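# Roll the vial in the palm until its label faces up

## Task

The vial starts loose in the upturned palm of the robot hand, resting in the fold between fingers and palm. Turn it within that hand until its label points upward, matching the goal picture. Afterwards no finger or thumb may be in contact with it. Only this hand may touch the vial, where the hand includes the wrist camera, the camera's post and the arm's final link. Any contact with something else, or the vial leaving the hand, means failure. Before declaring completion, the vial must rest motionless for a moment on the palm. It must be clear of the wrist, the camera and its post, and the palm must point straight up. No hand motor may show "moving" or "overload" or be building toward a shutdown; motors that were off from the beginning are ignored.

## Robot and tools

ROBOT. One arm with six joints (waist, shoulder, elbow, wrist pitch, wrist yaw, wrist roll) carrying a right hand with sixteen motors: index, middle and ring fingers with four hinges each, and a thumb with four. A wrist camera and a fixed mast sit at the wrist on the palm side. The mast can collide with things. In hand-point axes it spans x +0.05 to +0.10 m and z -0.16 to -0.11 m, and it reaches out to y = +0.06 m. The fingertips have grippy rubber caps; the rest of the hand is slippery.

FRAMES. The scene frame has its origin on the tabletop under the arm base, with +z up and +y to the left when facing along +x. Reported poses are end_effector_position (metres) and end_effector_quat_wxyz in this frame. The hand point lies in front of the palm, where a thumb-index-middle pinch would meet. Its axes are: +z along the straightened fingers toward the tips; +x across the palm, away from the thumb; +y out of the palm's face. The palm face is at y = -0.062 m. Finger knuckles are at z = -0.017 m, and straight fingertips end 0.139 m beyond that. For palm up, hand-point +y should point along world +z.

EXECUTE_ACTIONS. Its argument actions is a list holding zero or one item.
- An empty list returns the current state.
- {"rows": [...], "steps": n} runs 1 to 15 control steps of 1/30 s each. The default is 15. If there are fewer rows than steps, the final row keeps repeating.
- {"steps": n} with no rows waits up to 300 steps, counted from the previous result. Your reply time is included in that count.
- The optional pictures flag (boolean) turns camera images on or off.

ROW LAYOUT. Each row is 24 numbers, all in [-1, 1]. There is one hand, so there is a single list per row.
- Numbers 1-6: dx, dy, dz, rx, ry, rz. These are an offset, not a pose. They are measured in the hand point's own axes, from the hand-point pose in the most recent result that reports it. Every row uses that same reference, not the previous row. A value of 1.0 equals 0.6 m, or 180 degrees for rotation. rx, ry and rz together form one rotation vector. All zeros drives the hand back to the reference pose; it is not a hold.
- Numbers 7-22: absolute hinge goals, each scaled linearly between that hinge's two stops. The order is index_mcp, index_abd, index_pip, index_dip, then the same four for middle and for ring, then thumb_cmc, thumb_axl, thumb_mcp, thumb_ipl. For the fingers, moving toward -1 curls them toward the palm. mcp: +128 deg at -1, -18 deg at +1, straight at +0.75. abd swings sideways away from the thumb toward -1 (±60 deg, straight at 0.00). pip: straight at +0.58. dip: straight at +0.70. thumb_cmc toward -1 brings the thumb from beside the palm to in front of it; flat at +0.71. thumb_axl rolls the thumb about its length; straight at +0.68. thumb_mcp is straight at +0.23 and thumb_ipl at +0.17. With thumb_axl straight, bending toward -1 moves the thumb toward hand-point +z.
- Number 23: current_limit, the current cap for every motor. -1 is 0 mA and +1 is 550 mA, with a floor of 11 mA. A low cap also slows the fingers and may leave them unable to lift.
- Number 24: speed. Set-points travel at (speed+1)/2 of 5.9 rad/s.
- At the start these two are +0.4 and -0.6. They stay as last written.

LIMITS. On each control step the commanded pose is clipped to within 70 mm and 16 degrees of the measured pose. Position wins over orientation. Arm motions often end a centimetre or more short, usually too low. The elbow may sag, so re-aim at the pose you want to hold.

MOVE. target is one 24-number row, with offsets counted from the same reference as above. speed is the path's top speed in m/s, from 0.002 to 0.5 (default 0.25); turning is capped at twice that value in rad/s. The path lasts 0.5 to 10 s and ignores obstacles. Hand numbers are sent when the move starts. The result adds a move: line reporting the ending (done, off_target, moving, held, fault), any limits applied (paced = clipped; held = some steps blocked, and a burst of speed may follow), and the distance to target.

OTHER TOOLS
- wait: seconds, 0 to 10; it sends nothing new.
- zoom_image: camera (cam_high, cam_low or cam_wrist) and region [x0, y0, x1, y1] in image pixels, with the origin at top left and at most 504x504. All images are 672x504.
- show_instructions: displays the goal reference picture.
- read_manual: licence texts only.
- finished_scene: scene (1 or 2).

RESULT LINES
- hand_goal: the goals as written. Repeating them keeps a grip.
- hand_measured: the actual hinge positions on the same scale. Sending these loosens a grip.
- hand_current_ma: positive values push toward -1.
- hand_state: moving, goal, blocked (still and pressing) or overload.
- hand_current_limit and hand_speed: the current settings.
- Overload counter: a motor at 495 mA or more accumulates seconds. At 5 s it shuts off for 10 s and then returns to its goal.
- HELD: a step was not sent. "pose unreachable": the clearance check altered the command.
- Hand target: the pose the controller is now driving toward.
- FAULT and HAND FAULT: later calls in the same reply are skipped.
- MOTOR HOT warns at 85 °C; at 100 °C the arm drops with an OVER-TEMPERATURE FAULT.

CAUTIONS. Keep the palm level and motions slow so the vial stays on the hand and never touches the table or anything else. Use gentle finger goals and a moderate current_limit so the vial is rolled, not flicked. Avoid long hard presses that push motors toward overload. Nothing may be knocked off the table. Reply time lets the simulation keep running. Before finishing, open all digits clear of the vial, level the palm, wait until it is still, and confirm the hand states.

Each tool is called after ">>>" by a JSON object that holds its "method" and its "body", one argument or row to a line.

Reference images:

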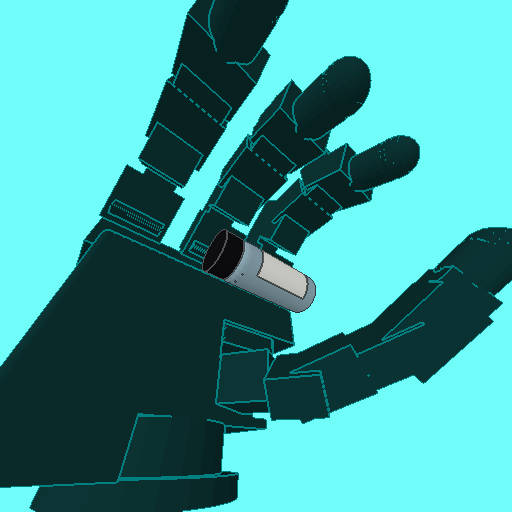

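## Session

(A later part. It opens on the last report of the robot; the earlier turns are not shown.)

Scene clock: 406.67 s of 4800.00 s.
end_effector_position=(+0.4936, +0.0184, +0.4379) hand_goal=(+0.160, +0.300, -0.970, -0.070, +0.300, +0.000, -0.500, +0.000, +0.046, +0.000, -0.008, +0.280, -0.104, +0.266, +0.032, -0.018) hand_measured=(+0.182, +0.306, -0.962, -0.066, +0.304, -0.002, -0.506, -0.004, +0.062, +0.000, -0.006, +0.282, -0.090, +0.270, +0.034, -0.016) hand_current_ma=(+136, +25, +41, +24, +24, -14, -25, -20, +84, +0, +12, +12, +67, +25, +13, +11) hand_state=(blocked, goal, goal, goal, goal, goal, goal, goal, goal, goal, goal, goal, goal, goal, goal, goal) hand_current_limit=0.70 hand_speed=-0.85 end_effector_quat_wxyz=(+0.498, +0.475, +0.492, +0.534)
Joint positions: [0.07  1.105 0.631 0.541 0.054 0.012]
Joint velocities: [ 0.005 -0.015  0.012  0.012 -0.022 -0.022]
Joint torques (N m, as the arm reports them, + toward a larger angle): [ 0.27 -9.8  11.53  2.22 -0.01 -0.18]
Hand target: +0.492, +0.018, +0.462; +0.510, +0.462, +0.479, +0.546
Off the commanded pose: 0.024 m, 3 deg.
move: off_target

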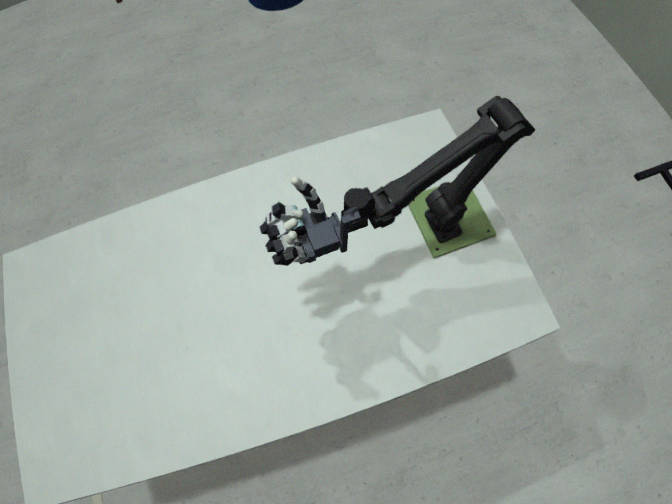

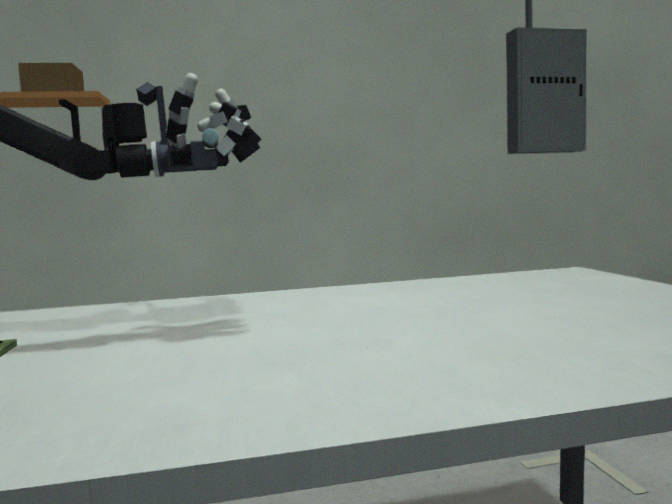

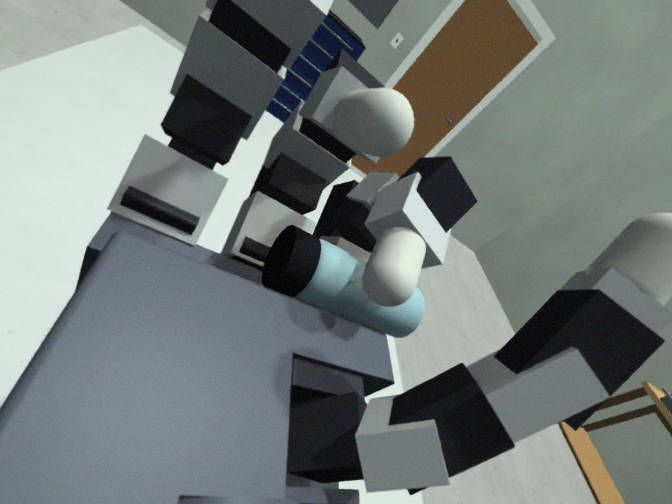

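>>> {"method": "execute_actions", "body": {
  "actions": [
    {"rows":[[0,0.04,0.002,-0.0157,0,0, 0.18,0.3,-0.88,-0.03, 0.3,0,-0.5,0, 0.046,0,-0.008,0.28,-0.104,0.266,0.032,-0.018,0.7,-0.5],[0,0.04,0.002,-0.0157,0,0, 0.36,0.3,-0.88,-0.03, 0.3,0,-0.5,0, 0.046,0,-0.008,0.28,-0.104,0.266,0.032,-0.018,0.7,-0.5],[0,0.04,0.002,-0.0157,0,0, 0.36,0.3,-0.88,-0.03, 0.3,0,-0.5,0, 0.046,0,-0.008,0.28,-0.104,0.266,0.032,-0.018,0.7,-0.5],[0,0.04,0.002,-0.0157,0,0, 0.36,0.3,-0.88,-0.03, 0.3,0,-0.5,0, 0.046,0,-0.008,0.28,-0.104,0.266,0.032,-0.018,0.7,-0.5],[0,0.04,0.002,-0.0157,0,0, 0.36,0.3,-0.88,-0.03, 0.3,0,-0.5,0, 0.046,0,-0.008,0.28,-0.104,0.266,0.032,-0.018,0.7,-0.5],[0,0.04,0.002,-0.0157,0,0, 0.36,0.3,-0.88,-0.03, 0.3,0,-0.5,0, 0.046,0,-0.008,0.28,-0.104,0.266,0.032,-0.018,0.7,-0.5],[0,0.04,0.002,-0.0157,0,0, 0.36,0.3,-1,-0.115, 0.3,0,-0.5,0, 0.046,0,-0.008,0.28,-0.104,0.266,0.032,-0.018,0.7,-0.7]],"steps":15}
  ],
  "pictures": false
}}

>>> {"method": "move", "body": {
  "target": [0,0.04,0.002,-0.0157,0,0, 0.22,0.3,-1,-0.09, 0.3,0,-0.5,0, 0.046,0,-0.008,0.28,-0.104,0.266,0.032,-0.018,0.7,-0.9]
}}

>>> {"method": "move", "body": {
  "target": [0,0.04,0.002,-0.0157,0,0, 0.16,0.3,-0.97,-0.07, 0.3,0,-0.5,0, 0.046,0,-0.008,0.28,-0.104,0.266,0.032,-0.018,0.7,-0.85]
}}

>>> {"method": "execute_actions", "body": {
  "actions": [
    {"rows":[[0,0.04,0.002,-0.0157,0,0, 0.18,0.3,-0.88,-0.03, 0.3,0,-0.5,0, 0.046,0,-0.008,0.28,-0.104,0.266,0.032,-0.018,0.7,-0.5],[0,0.04,0.002,-0.0157,0,0, 0.36,0.3,-0.88,-0.03, 0.3,0,-0.5,0, 0.046,0,-0.008,0.28,-0.104,0.266,0.032,-0.018,0.7,-0.5],[0,0.04,0.002,-0.0157,0,0, 0.36,0.3,-0.88,-0.03, 0.3,0,-0.5,0, 0.046,0,-0.008,0.28,-0.104,0.266,0.032,-0.018,0.7,-0.5],[0,0.04,0.002,-0.0157,0,0, 0.36,0.3,-0.88,-0.03, 0.3,0,-0.5,0, 0.046,0,-0.008,0.28,-0.104,0.266,0.032,-0.018,0.7,-0.5],[0,0.04,0.002,-0.0157,0,0, 0.36,0.3,-0.88,-0.03, 0.3,0,-0.5,0, 0.046,0,-0.008,0.28,-0.104,0.266,0.032,-0.018,0.7,-0.5],[0,0.04,0.002,-0.0157,0,0, 0.36,0.3,-0.88,-0.03, 0.3,0,-0.5,0, 0.046,0,-0.008,0.28,-0.104,0.266,0.032,-0.018,0.7,-0.5],[0,0.04,0.002,-0.0157,0,0, 0.36,0.3,-1,-0.115, 0.3,0,-0.5,0, 0.046,0,-0.008,0.28,-0.104,0.266,0.032,-0.018,0.7,-0.7]],"steps":15}
  ],
  "pictures": false
}}

>>> {"method": "move", "body": {
  "target": [0,0.04,0.002,-0.0157,0,0, 0.22,0.3,-1,-0.09, 0.3,0,-0.5,0, 0.046,0,-0.008,0.28,-0.104,0.266,0.032,-0.018,0.7,-0.9]
}}

>>> {"method": "move", "body": {
  "target": [0,0.04,0.002,-0.0157,0,0, 0.16,0.3,-0.97,-0.07, 0.3,0,-0.5,0, 0.046,0,-0.008,0.28,-0.104,0.266,0.032,-0.018,0.7,-0.85]
}}

Scene clock: 431.00 s of 4800.00 s.
end_effector_position=(+0.4936, +0.0184, +0.4379) hand_goal=(+0.360, +0.300, -1.000, -0.114, +0.300, +0.000, -0.500, +0.000, +0.046, +0.000, -0.008, +0.280, -0.104, +0.266, +0.032, -0.018) hand_measured=(+0.366, +0.304, -0.980, -0.106, +0.304, -0.002, -0.506, -0.004, +0.062, +0.000, -0.006, +0.282, -0.090, +0.270, +0.034, -0.016) hand_current_ma=(+38, +16, +108, +40, +24, -14, -25, -20, +84, +0, +12, +12, +67, +25, +13, +11) hand_state=(goal, goal, blocked, goal, goal, goal, goal, goal, goal, goal, goal, goal, goal, goal, goal, goal) hand_current_limit=0.70 hand_speed=-0.70 end_effector_quat_wxyz=(+0.498, +0.475, +0.492, +0.534)
Joint positions: [0.07  1.105 0.631 0.541 0.054 0.012]
Joint velocities: [-0.015 -0.005  0.002  0.012  0.051  0.022]
Joint torques (N m, as the arm reports them, + toward a larger angle): [ 0.15 -9.98 11.59  2.23  0.05 -0.14]
Hand target: +0.492, +0.018, +0.462; +0.510, +0.462, +0.479, +0.546
Off the commanded pose: 0.024 m, 3 deg.
Steps of this call (steps 1 to 90: nothing new was sent; then 20.83 s passed at rest; steps 91 to 105: all 15 steps of this action). Readings (end_effector_position | what the end effector reports):
91: (+0.4936, +0.0184, +0.4379) | hand_goal=(+0.180, +0.300, -0.880, -0.030, +0.300, +0.000, -0.500, +0.000, +0.046, +0.000, -0.008, +0.280, -0.104, +0.266, +0.032, -0.018) hand_measured=(+0.182, +0.306, -0.962, -0.066, +0.304, -0.002, -0.506, -0.004, +0.062, +0.000, -0.006, +0.282, -0.090, +0.270, +0.034, -0.016) hand_current_ma=(+136, +25, +41, +24, +24, -14, -25, -20, +84, +0, +12, +12, +67, +25, +13, +11) hand_state=(moving, goal, moving, moving, goal, goal, goal, goal, goal, goal, goal, goal, goal, goal, goal, goal) hand_current_limit=0.70 hand_speed=-0.50
92: (+0.4936, +0.0184, +0.4379) | hand_goal=(+0.360, +0.300, -0.880, -0.030, +0.300, +0.000, -0.500, +0.000, +0.046, +0.000, -0.008, +0.280, -0.104, +0.266, +0.032, -0.018) hand_measured=(+0.182, +0.306, -0.956, -0.058, +0.304, -0.002, -0.506, -0.004, +0.062, +0.000, -0.006, +0.282, -0.090, +0.270, +0.034, -0.016) hand_current_ma=(-4, +20, -85, -72, +24, -14, -25, -20, +84, +0, +12, +12, +67, +25, +13, +11) hand_state=(moving, goal, moving, moving, goal, goal, goal, goal, goal, goal, goal, goal, goal, goal, goal, goal) hand_current_limit=0.70 hand_speed=-0.50
94: (+0.4936, +0.0184, +0.4379) | hand_goal=(+0.360, +0.300, -0.880, -0.030, +0.300, +0.000, -0.500, +0.000, +0.046, +0.000, -0.008, +0.280, -0.104, +0.266, +0.032, -0.018) hand_measured=(+0.222, +0.304, -0.906, -0.036, +0.304, -0.002, -0.506, -0.004, +0.062, +0.000, -0.006, +0.282, -0.090, +0.270, +0.034, -0.016) hand_current_ma=(-42, +18, -40, -17, +24, -14, -25, -20, +84, +0, +12, +12, +67, +25, +13, +11) hand_state=(moving, goal, moving, moving, goal, goal, goal, goal, goal, goal, goal, goal, goal, goal, goal, goal) hand_current_limit=0.70 hand_speed=-0.50
98: (+0.4936, +0.0184, +0.4379) | hand_goal=(+0.360, +0.300, -1.000, -0.114, +0.300, +0.000, -0.500, +0.000, +0.046, +0.000, -0.008, +0.280, -0.104, +0.266, +0.032, -0.018) hand_measured=(+0.354, +0.304, -0.890, -0.038, +0.304, -0.002, -0.506, -0.004, +0.062, +0.000, -0.006, +0.282, -0.090, +0.270, +0.034, -0.016) hand_current_ma=(+34, +17, +37, +44, +24, -14, -25, -20, +84, +0, +12, +12, +67, +25, +13, +11) hand_state=(moving, goal, moving, moving, goal, goal, goal, goal, goal, goal, goal, goal, goal, goal, goal, goal) hand_current_limit=0.70 hand_speed=-0.70
105: the state above

Scene clock: 432.07 s of 4800.00 s.
end_effector_position=(+0.4936, +0.0184, +0.4379) hand_goal=(+0.220, +0.300, -1.000, -0.090, +0.300, +0.000, -0.500, +0.000, +0.046, +0.000, -0.008, +0.280, -0.104, +0.266, +0.032, -0.018) hand_measured=(+0.282, +0.312, -0.956, -0.070, +0.304, -0.002, -0.506, -0.004, +0.062, +0.000, -0.006, +0.282, -0.090, +0.270, +0.034, -0.016) hand_current_ma=(+385, +51, +235, +99, +24, -14, -25, -20, +84, +0, +12, +12, +67, +25, +13, +11) hand_state=(blocked, goal, blocked, goal, goal, goal, goal, goal, goal, goal, goal, goal, goal, goal, goal, goal) hand_current_limit=0.70 hand_speed=-0.90 end_effector_quat_wxyz=(+0.498, +0.475, +0.492, +0.534)
Joint positions: [0.07  1.105 0.631 0.541 0.054 0.012]
Joint velocities: [-0.005 -0.005 -0.007  0.012 -0.007  0.007]
Joint torques (N m, as the arm reports them, + toward a larger angle): [ 0.22 -9.99 11.51  2.23  0.03 -0.18]
Hand target: +0.492, +0.018, +0.462; +0.510, +0.462, +0.479, +0.546
Off the commanded pose: 0.024 m, 3 deg.
move: off_target

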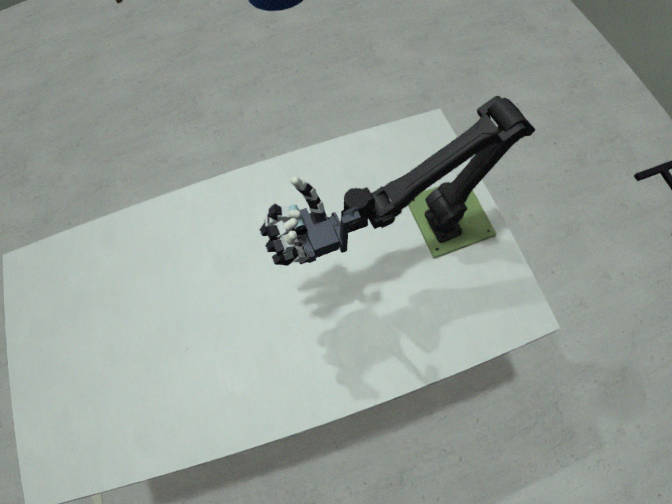

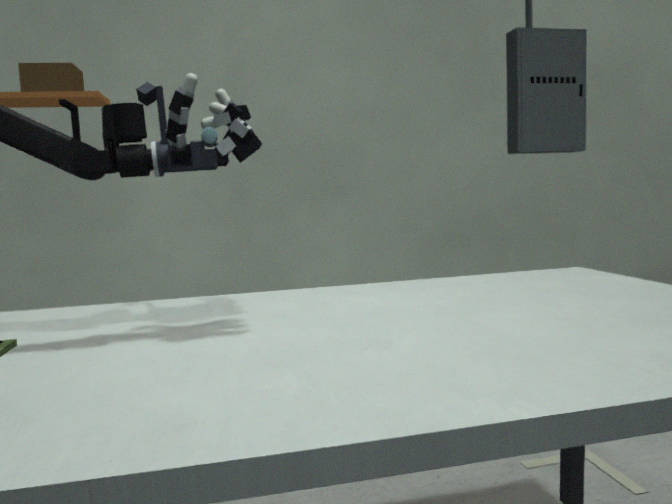

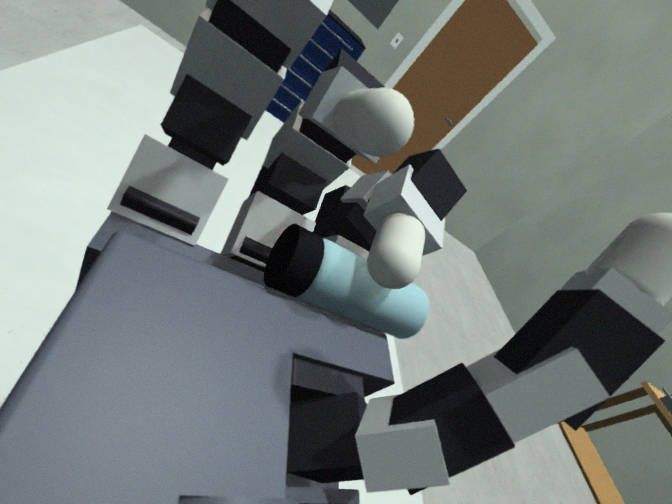

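Scene clock: 432.77 s of 4800.00 s.
end_effector_position=(+0.4936, +0.0184, +0.4379) hand_goal=(+0.160, +0.300, -0.970, -0.070, +0.300, +0.000, -0.500, +0.000, +0.046, +0.000, -0.008, +0.280, -0.104, +0.266, +0.032, -0.018) hand_measured=(+0.182, +0.306, -0.962, -0.066, +0.304, -0.002, -0.506, -0.004, +0.062, +0.000, -0.006, +0.282, -0.092, +0.270, +0.034, -0.016) hand_current_ma=(+135, +25, +40, +24, +24, -14, -25, -20, +84, +0, +12, +12, +67, +24, +13, +11) hand_state=(blocked, goal, goal, goal, goal, goal, goal, goal, goal, goal, goal, goal, goal, goal, goal, goal) hand_current_limit=0.70 hand_speed=-0.85 end_effector_quat_wxyz=(+0.498, +0.475, +0.492, +0.534)
Joint positions: [0.07  1.105 0.631 0.541 0.054 0.012]
Joint velocities: [-0.005 -0.015 -0.017  0.012 -0.066 -0.007]
Joint torques (N m, as the arm reports them, + toward a larger angle): [ -0.04 -10.3   11.55   2.24   0.01  -0.17]
Hand target: +0.492, +0.018, +0.462; +0.510, +0.462, +0.479, +0.546
Off the commanded pose: 0.024 m, 3 deg.
move: off_target

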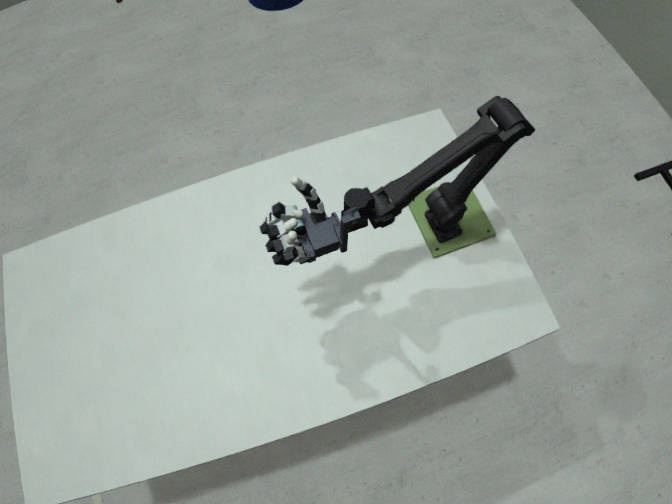

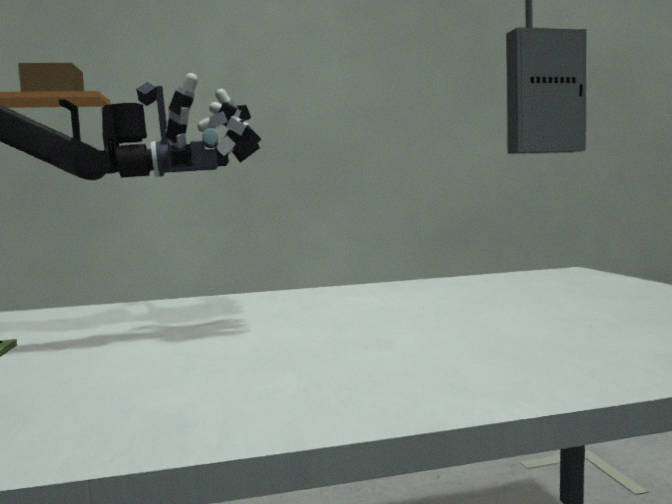

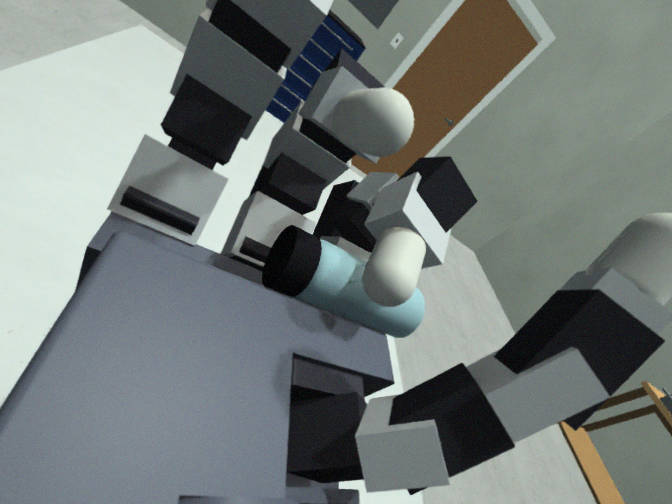

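Scene clock: 433.27 s of 4800.00 s.
end_effector_position=(+0.4936, +0.0184, +0.4379) hand_goal=(+0.360, +0.300, -1.000, -0.114, +0.300, +0.000, -0.500, +0.000, +0.046, +0.000, -0.008, +0.280, -0.104, +0.266, +0.032, -0.018) hand_measured=(+0.366, +0.304, -0.980, -0.106, +0.304, -0.002, -0.506, -0.004, +0.062, +0.000, -0.006, +0.282, -0.092, +0.270, +0.034, -0.016) hand_current_ma=(+37, +17, +107, +40, +24, -14, -25, -20, +84, +0, +12, +12, +67, +24, +13, +11) hand_state=(goal, goal, blocked, goal, goal, goal, goal, goal, goal, goal, goal, goal, goal, goal, goal, goal) hand_current_limit=0.70 hand_speed=-0.70 end_effector_quat_wxyz=(+0.498, +0.475, +0.492, +0.534)
Joint positions: [0.07  1.105 0.631 0.541 0.054 0.012]
Joint velocities: [-0.015 -0.015 -0.002 -0.017 -0.081 -0.037]
Joint torques (N m, as the arm reports them, + toward a larger angle): [ 0.1  -9.73 11.5   2.14  0.05 -0.2 ]
Hand target: +0.492, +0.018, +0.462; +0.510, +0.462, +0.479, +0.546
Off the commanded pose: 0.024 m, 3 deg.
Steps of this call (steps 1 to 15: all 15 steps of this action). Readings (end_effector_position | what the end effector reports):
1: (+0.4936, +0.0184, +0.4379) | hand_goal=(+0.180, +0.300, -0.880, -0.030, +0.300, +0.000, -0.500, +0.000, +0.046, +0.000, -0.008, +0.280, -0.104, +0.266, +0.032, -0.018) hand_measured=(+0.182, +0.306, -0.962, -0.066, +0.304, -0.002, -0.506, -0.004, +0.062, +0.000, -0.006, +0.282, -0.092, +0.270, +0.034, -0.016) hand_current_ma=(+135, +25, +40, +24, +24, -14, -25, -20, +84, +0, +12, +12, +67, +24, +13, +11) hand_state=(moving, goal, moving, moving, goal, goal, goal, goal, goal, goal, goal, goal, goal, goal, goal, goal) hand_current_limit=0.70 hand_speed=-0.50
2: (+0.4936, +0.0184, +0.4379) | hand_goal=(+0.360, +0.300, -0.880, -0.030, +0.300, +0.000, -0.500, +0.000, +0.046, +0.000, -0.008, +0.280, -0.104, +0.266, +0.032, -0.018) hand_measured=(+0.182, +0.306, -0.956, -0.058, +0.304, -0.002, -0.506, -0.004, +0.062, +0.000, -0.006, +0.282, -0.092, +0.270, +0.034, -0.016) hand_current_ma=(-4, +20, -85, -72, +24, -14, -25, -20, +84, +0, +12, +12, +67, +24, +13, +11) hand_state=(moving, goal, moving, moving, goal, goal, goal, goal, goal, goal, goal, goal, goal, goal, goal, goal) hand_current_limit=0.70 hand_speed=-0.50
4: (+0.4936, +0.0184, +0.4379) | hand_goal=(+0.360, +0.300, -0.880, -0.030, +0.300, +0.000, -0.500, +0.000, +0.046, +0.000, -0.008, +0.280, -0.104, +0.266, +0.032, -0.018) hand_measured=(+0.222, +0.304, -0.906, -0.036, +0.304, -0.002, -0.506, -0.004, +0.062, +0.000, -0.006, +0.282, -0.092, +0.270, +0.034, -0.016) hand_current_ma=(-42, +18, -40, -17, +24, -14, -25, -20, +84, +0, +12, +12, +67, +24, +13, +11) hand_state=(moving, goal, moving, moving, goal, goal, goal, goal, goal, goal, goal, goal, goal, goal, goal, goal) hand_current_limit=0.70 hand_speed=-0.50
8: (+0.4936, +0.0184, +0.4379) | hand_goal=(+0.360, +0.300, -1.000, -0.114, +0.300, +0.000, -0.500, +0.000, +0.046, +0.000, -0.008, +0.280, -0.104, +0.266, +0.032, -0.018) hand_measured=(+0.354, +0.304, -0.890, -0.038, +0.304, -0.002, -0.506, -0.004, +0.062, +0.000, -0.006, +0.282, -0.092, +0.270, +0.034, -0.016) hand_current_ma=(+34, +17, +38, +44, +24, -14, -25, -20, +84, +0, +12, +12, +67, +24, +13, +11) hand_state=(moving, goal, moving, moving, goal, goal, goal, goal, goal, goal, goal, goal, goal, goal, goal, goal) hand_current_limit=0.70 hand_speed=-0.70
15: the state above

Scene clock: 434.33 s of 4800.00 s.
end_effector_position=(+0.4936, +0.0184, +0.4379) hand_goal=(+0.220, +0.300, -1.000, -0.090, +0.300, +0.000, -0.500, +0.000, +0.046, +0.000, -0.008, +0.280, -0.104, +0.266, +0.032, -0.018) hand_measured=(+0.282, +0.312, -0.956, -0.070, +0.304, -0.002, -0.506, -0.004, +0.062, +0.000, -0.006, +0.282, -0.092, +0.270, +0.034, -0.016) hand_current_ma=(+385, +52, +234, +99, +24, -14, -25, -20, +84, +0, +12, +12, +67, +24, +13, +11) hand_state=(blocked, goal, blocked, goal, goal, goal, goal, goal, goal, goal, goal, goal, goal, goal, goal, goal) hand_current_limit=0.70 hand_speed=-0.90 end_effector_quat_wxyz=(+0.498, +0.475, +0.492, +0.534)
Joint positions: [0.07  1.105 0.631 0.541 0.054 0.012]
Joint velocities: [-0.024  0.005  0.002 -0.012 -0.007 -0.022]
Joint torques (N m, as the arm reports them, + toward a larger angle): [ 0.2  -9.89 11.4   2.27  0.   -0.16]
Hand target: +0.492, +0.018, +0.462; +0.510, +0.462, +0.479, +0.546
Off the commanded pose: 0.024 m, 3 deg.
move: off_target

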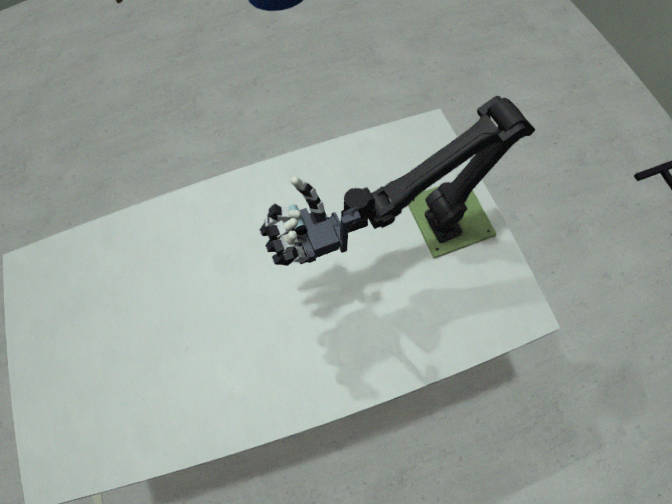

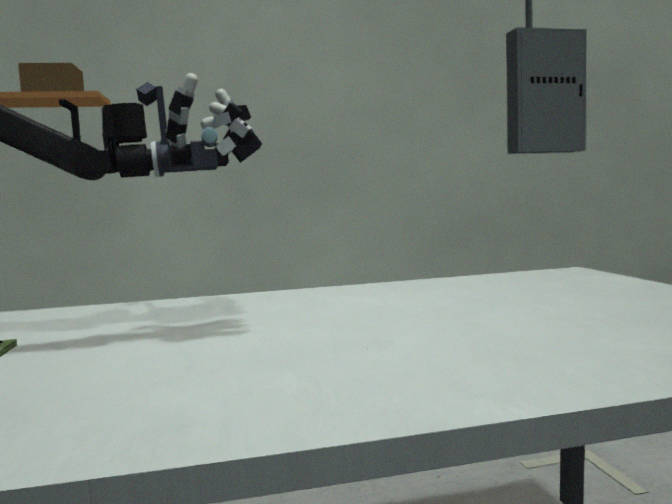

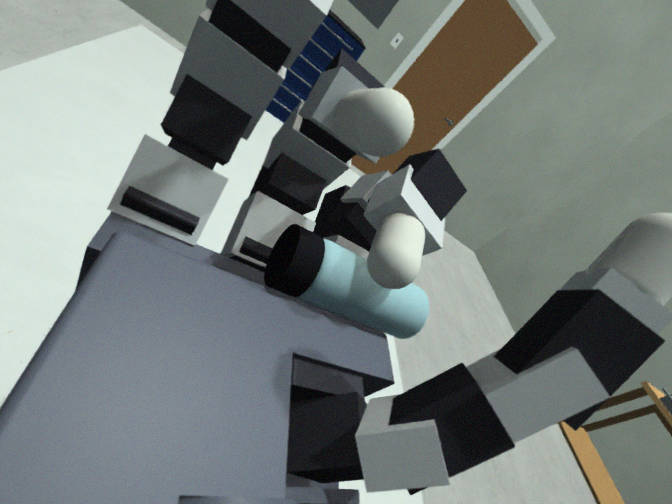

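Scene clock: 435.03 s of 4800.00 s.
end_effector_position=(+0.4936, +0.0184, +0.4379) hand_goal=(+0.160, +0.300, -0.970, -0.070, +0.300, +0.000, -0.500, +0.000, +0.046, +0.000, -0.008, +0.280, -0.104, +0.266, +0.032, -0.018) hand_measured=(+0.182, +0.306, -0.962, -0.066, +0.304, -0.002, -0.506, -0.004, +0.062, +0.000, -0.006, +0.282, -0.092, +0.270, +0.034, -0.016) hand_current_ma=(+136, +24, +41, +25, +24, -14, -25, -20, +84, +0, +12, +12, +67, +24, +13, +11) hand_state=(blocked, goal, goal, goal, goal, goal, goal, goal, goal, goal, goal, goal, goal, goal, goal, goal) hand_current_limit=0.70 hand_speed=-0.85 end_effector_quat_wxyz=(+0.498, +0.475, +0.492, +0.534)
Joint positions: [0.07  1.105 0.631 0.541 0.054 0.012]
Joint velocities: [ 0.005 -0.015 -0.002 -0.007 -0.007  0.037]
Joint torques (N m, as the arm reports them, + toward a larger angle): [ -0.13 -10.03  11.41   2.2    0.    -0.18]
Hand target: +0.492, +0.018, +0.462; +0.510, +0.462, +0.479, +0.546
Off the commanded pose: 0.024 m, 3 deg.
move: off_target

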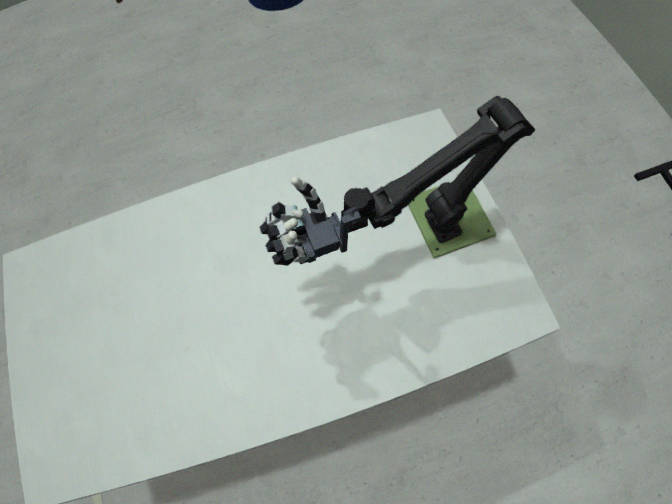

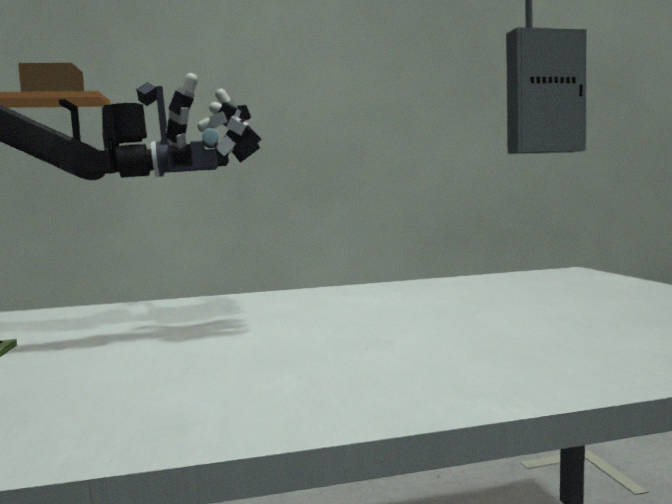

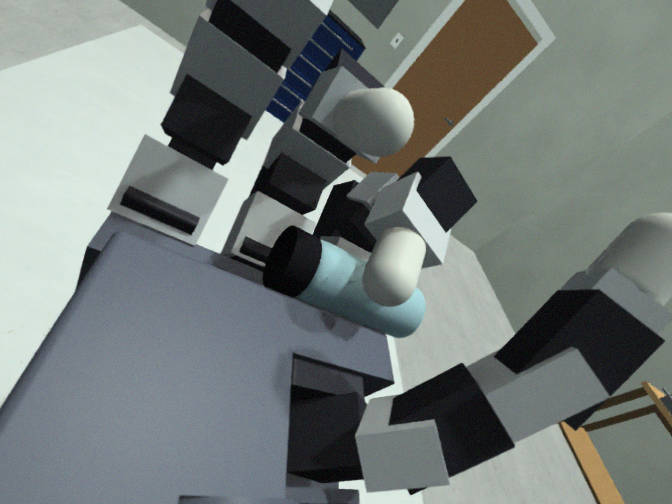

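>>> {"method": "execute_actions", "body": {
  "actions": [
    {"rows":[[0,0.04,0.002,-0.0157,0,0, 0.18,0.3,-0.88,-0.03, 0.3,0,-0.5,0, 0.046,0,-0.008,0.28,-0.104,0.266,0.032,-0.018,0.7,-0.5],[0,0.04,0.002,-0.0157,0,0, 0.36,0.3,-0.88,-0.03, 0.3,0,-0.5,0, 0.046,0,-0.008,0.28,-0.104,0.266,0.032,-0.018,0.7,-0.5],[0,0.04,0.002,-0.0157,0,0, 0.36,0.3,-0.88,-0.03, 0.3,0,-0.5,0, 0.046,0,-0.008,0.28,-0.104,0.266,0.032,-0.018,0.7,-0.5],[0,0.04,0.002,-0.0157,0,0, 0.36,0.3,-0.88,-0.03, 0.3,0,-0.5,0, 0.046,0,-0.008,0.28,-0.104,0.266,0.032,-0.018,0.7,-0.5],[0,0.04,0.002,-0.0157,0,0, 0.36,0.3,-0.88,-0.03, 0.3,0,-0.5,0, 0.046,0,-0.008,0.28,-0.104,0.266,0.032,-0.018,0.7,-0.5],[0,0.04,0.002,-0.0157,0,0, 0.36,0.3,-0.88,-0.03, 0.3,0,-0.5,0, 0.046,0,-0.008,0.28,-0.104,0.266,0.032,-0.018,0.7,-0.5],[0,0.04,0.002,-0.0157,0,0, 0.36,0.3,-1,-0.115, 0.3,0,-0.5,0, 0.046,0,-0.008,0.28,-0.104,0.266,0.032,-0.018,0.7,-0.7]],"steps":15}
  ],
  "pictures": false
}}

>>> {"method": "move", "body": {
  "target": [0,0.04,0.002,-0.0157,0,0, 0.15,0.3,-1,-0.085, 0.3,0,-0.5,0, 0.046,0,-0.008,0.28,-0.104,0.266,0.032,-0.018,0.7,-0.88]
}}

Scene clock: 447.30 s of 4800.00 s.
end_effector_position=(+0.4936, +0.0184, +0.4379) hand_goal=(+0.360, +0.300, -1.000, -0.114, +0.300, +0.000, -0.500, +0.000, +0.046, +0.000, -0.008, +0.280, -0.104, +0.266, +0.032, -0.018) hand_measured=(+0.366, +0.304, -0.980, -0.106, +0.304, -0.002, -0.506, -0.004, +0.062, +0.000, -0.006, +0.282, -0.092, +0.270, +0.034, -0.016) hand_current_ma=(+38, +14, +108, +41, +24, -14, -25, -20, +84, +0, +12, +12, +67, +24, +13, +11) hand_state=(goal, goal, blocked, goal, goal, goal, goal, goal, goal, goal, goal, goal, goal, goal, goal, goal) hand_current_limit=0.70 hand_speed=-0.70 end_effector_quat_wxyz=(+0.498, +0.475, +0.492, +0.534)
Joint positions: [0.07  1.105 0.631 0.541 0.054 0.012]
Joint velocities: [-0.024  0.005  0.002 -0.007  0.022 -0.022]
Joint torques (N m, as the arm reports them, + toward a larger angle): [  0.24 -10.25  11.47   2.14  -0.01  -0.17]
Hand target: +0.492, +0.018, +0.462; +0.510, +0.462, +0.479, +0.546
Off the commanded pose: 0.024 m, 3 deg.
Steps of this call (steps 1 to 90: nothing new was sent; then 8.77 s passed at rest; steps 91 to 105: all 15 steps of this action). Readings (end_effector_position | what the end effector reports):
91: (+0.4936, +0.0184, +0.4379) | hand_goal=(+0.180, +0.300, -0.880, -0.030, +0.300, +0.000, -0.500, +0.000, +0.046, +0.000, -0.008, +0.280, -0.104, +0.266, +0.032, -0.018) hand_measured=(+0.182, +0.306, -0.962, -0.066, +0.304, -0.002, -0.506, -0.004, +0.062, +0.000, -0.006, +0.282, -0.092, +0.270, +0.034, -0.016) hand_current_ma=(+136, +24, +41, +25, +24, -14, -25, -20, +84, +0, +12, +12, +67, +24, +13, +11) hand_state=(moving, goal, moving, moving, goal, goal, goal, goal, goal, goal, goal, goal, goal, goal, goal, goal) hand_current_limit=0.70 hand_speed=-0.50
92: (+0.4936, +0.0184, +0.4379) | hand_goal=(+0.360, +0.300, -0.880, -0.030, +0.300, +0.000, -0.500, +0.000, +0.046, +0.000, -0.008, +0.280, -0.104, +0.266, +0.032, -0.018) hand_measured=(+0.182, +0.306, -0.956, -0.058, +0.304, -0.002, -0.506, -0.004, +0.062, +0.000, -0.006, +0.282, -0.092, +0.270, +0.034, -0.016) hand_current_ma=(-4, +20, -85, -72, +24, -14, -25, -20, +84, +0, +12, +12, +67, +24, +13, +11) hand_state=(moving, goal, moving, moving, goal, goal, goal, goal, goal, goal, goal, goal, goal, goal, goal, goal) hand_current_limit=0.70 hand_speed=-0.50
94: (+0.4936, +0.0184, +0.4379) | hand_goal=(+0.360, +0.300, -0.880, -0.030, +0.300, +0.000, -0.500, +0.000, +0.046, +0.000, -0.008, +0.280, -0.104, +0.266, +0.032, -0.018) hand_measured=(+0.222, +0.304, -0.906, -0.036, +0.304, -0.002, -0.506, -0.004, +0.062, +0.000, -0.006, +0.282, -0.092, +0.270, +0.034, -0.016) hand_current_ma=(-42, +18, -40, -17, +24, -14, -25, -20, +84, +0, +12, +12, +67, +24, +13, +11) hand_state=(moving, goal, moving, moving, goal, goal, goal, goal, goal, goal, goal, goal, goal, goal, goal, goal) hand_current_limit=0.70 hand_speed=-0.50
98: (+0.4936, +0.0184, +0.4379) | hand_goal=(+0.360, +0.300, -1.000, -0.114, +0.300, +0.000, -0.500, +0.000, +0.046, +0.000, -0.008, +0.280, -0.104, +0.266, +0.032, -0.018) hand_measured=(+0.354, +0.304, -0.890, -0.038, +0.304, -0.002, -0.506, -0.004, +0.062, +0.000, -0.006, +0.282, -0.092, +0.270, +0.034, -0.016) hand_current_ma=(+34, +17, +37, +44, +24, -14, -25, -20, +84, +0, +12, +12, +67, +24, +13, +11) hand_state=(moving, goal, moving, moving, goal, goal, goal, goal, goal, goal, goal, goal, goal, goal, goal, goal) hand_current_limit=0.70 hand_speed=-0.70
105: the state above

Scene clock: 448.57 s of 4800.00 s.
end_effector_position=(+0.4936, +0.0184, +0.4379) hand_goal=(+0.150, +0.300, -1.000, -0.084, +0.300, +0.000, -0.500, +0.000, +0.046, +0.000, -0.008, +0.280, -0.104, +0.266, +0.032, -0.018) hand_measured=(+0.244, +0.316, -0.942, -0.058, +0.304, -0.002, -0.506, -0.004, +0.062, +0.000, -0.006, +0.282, -0.092, +0.270, +0.034, -0.016) hand_current_ma=(+464, +74, +304, +137, +24, -14, -25, -20, +84, +0, +12, +12, +67, +24, +13, +11) hand_state=(blocked, goal, blocked, blocked, goal, goal, goal, goal, goal, goal, goal, goal, goal, goal, goal, goal) hand_current_limit=0.70 hand_speed=-0.88 end_effector_quat_wxyz=(+0.498, +0.475, +0.492, +0.534)
Joint positions: [0.07  1.105 0.631 0.541 0.054 0.012]
Joint velocities: [-0.005 -0.005  0.002  0.012 -0.022 -0.037]
Joint torques (N m, as the arm reports them, + toward a larger angle): [  0.19 -10.14  11.31   2.19   0.02  -0.15]
Hand target: +0.492, +0.018, +0.462; +0.510, +0.462, +0.479, +0.546
Off the commanded pose: 0.024 m, 3 deg.
move: off_target

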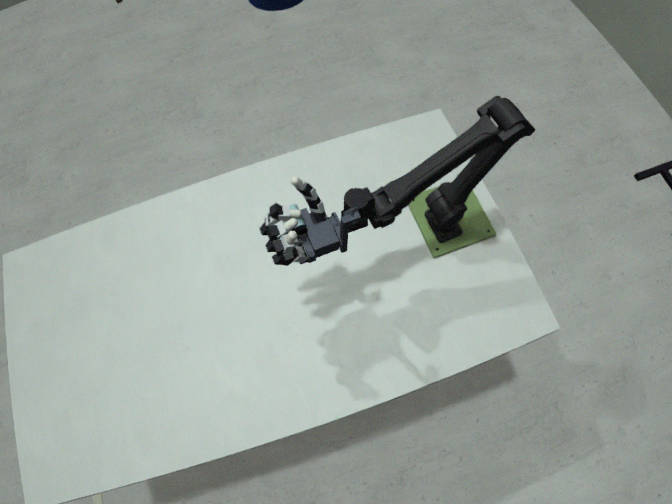

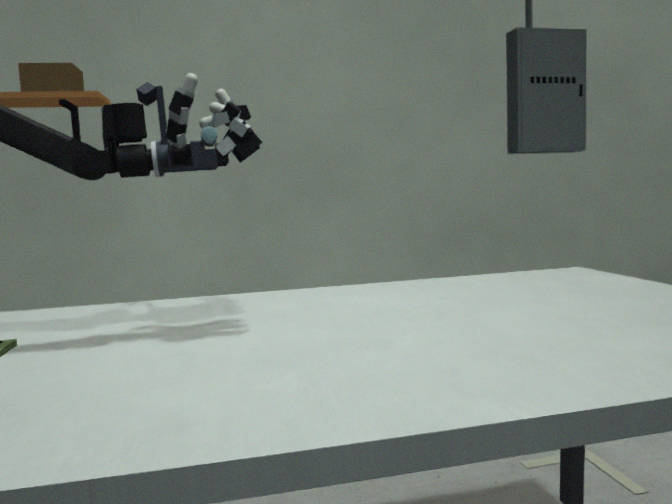

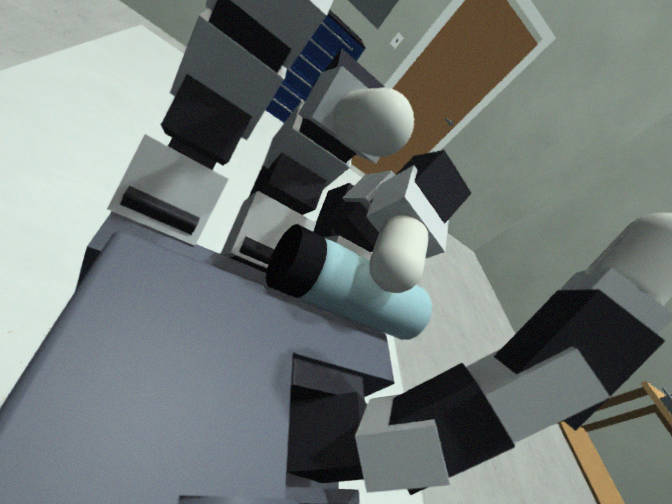

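Lifted higher; now snap.

>>> {"method": "move", "body": {
  "target": [0,0.04,0.002,-0.0157,0,0, 0.14,0.3,-0.97,-0.065, 0.3,0,-0.5,0, 0.046,0,-0.008,0.28,-0.104,0.266,0.032,-0.018,0.7,-0.85]
}}

>>> {"method": "zoom_image", "body": {
  "camera": "cam_wrist",
  "region": [230,180,470,360]
}}

Scene clock: 453.07 s of 4800.00 s.
end_effector_position=(+0.4936, +0.0184, +0.4379) hand_goal=(+0.140, +0.300, -0.970, -0.064, +0.300, +0.000, -0.500, +0.000, +0.046, +0.000, -0.008, +0.280, -0.104, +0.266, +0.032, -0.018) hand_measured=(+0.160, +0.306, -0.962, -0.058, +0.304, -0.002, -0.506, -0.004, +0.062, +0.000, -0.006, +0.282, -0.092, +0.270, +0.034, -0.016) hand_current_ma=(+120, +26, +41, +30, +25, -14, -25, -20, +84, +0, +12, +12, +67, +24, +13, +11) hand_state=(goal, goal, goal, goal, goal, goal, goal, goal, goal, goal, goal, goal, goal, goal, goal, goal) hand_current_limit=0.70 hand_speed=-0.85 end_effector_quat_wxyz=(+0.498, +0.475, +0.492, +0.534)
Joint positions: [0.07  1.105 0.631 0.541 0.054 0.012]
Joint velocities: [ 0.005  0.005 -0.007 -0.012  0.037 -0.022]
Joint torques (N m, as the arm reports them, + toward a larger angle): [-0.09 -9.62 11.42  2.13 -0.01 -0.17]
Hand target: +0.492, +0.018, +0.462; +0.510, +0.462, +0.479, +0.546
Off the commanded pose: 0.024 m, 3 deg.
After step 90, 0.80 s passed at rest.
move: off_target

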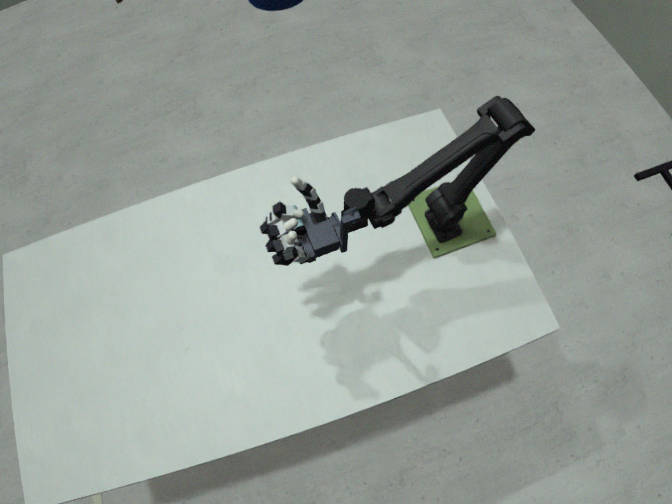

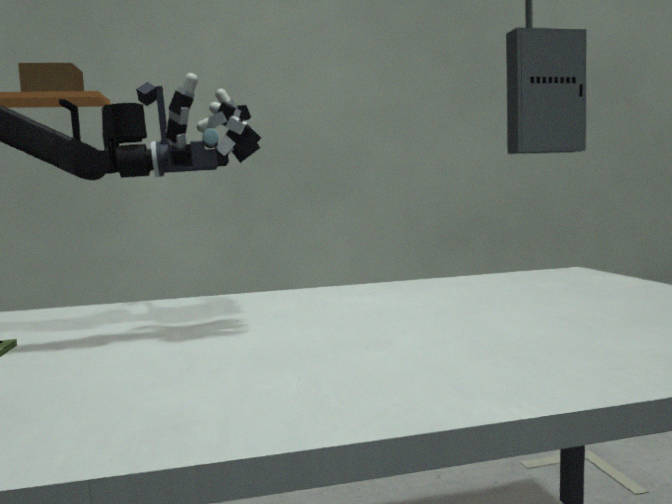

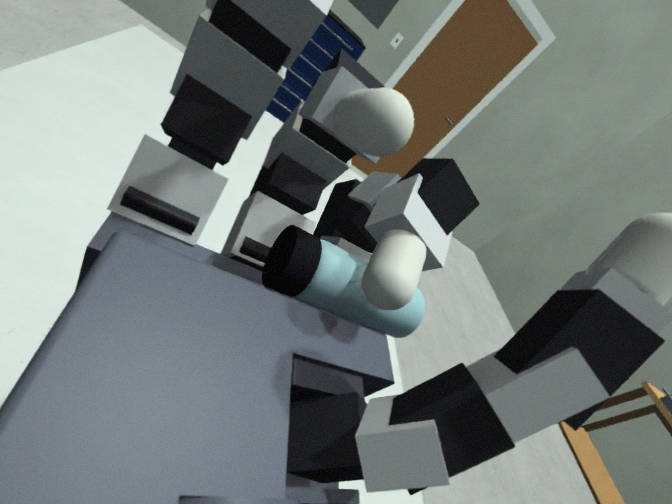

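Region (230, 180, 470, 360) of cam_wrist's 672x504 image, scaled by 2.100, with more detail than that image has; it fills the top 378 rows of this view, and the rest is white.

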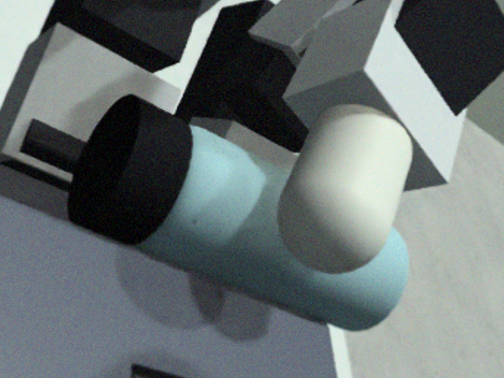

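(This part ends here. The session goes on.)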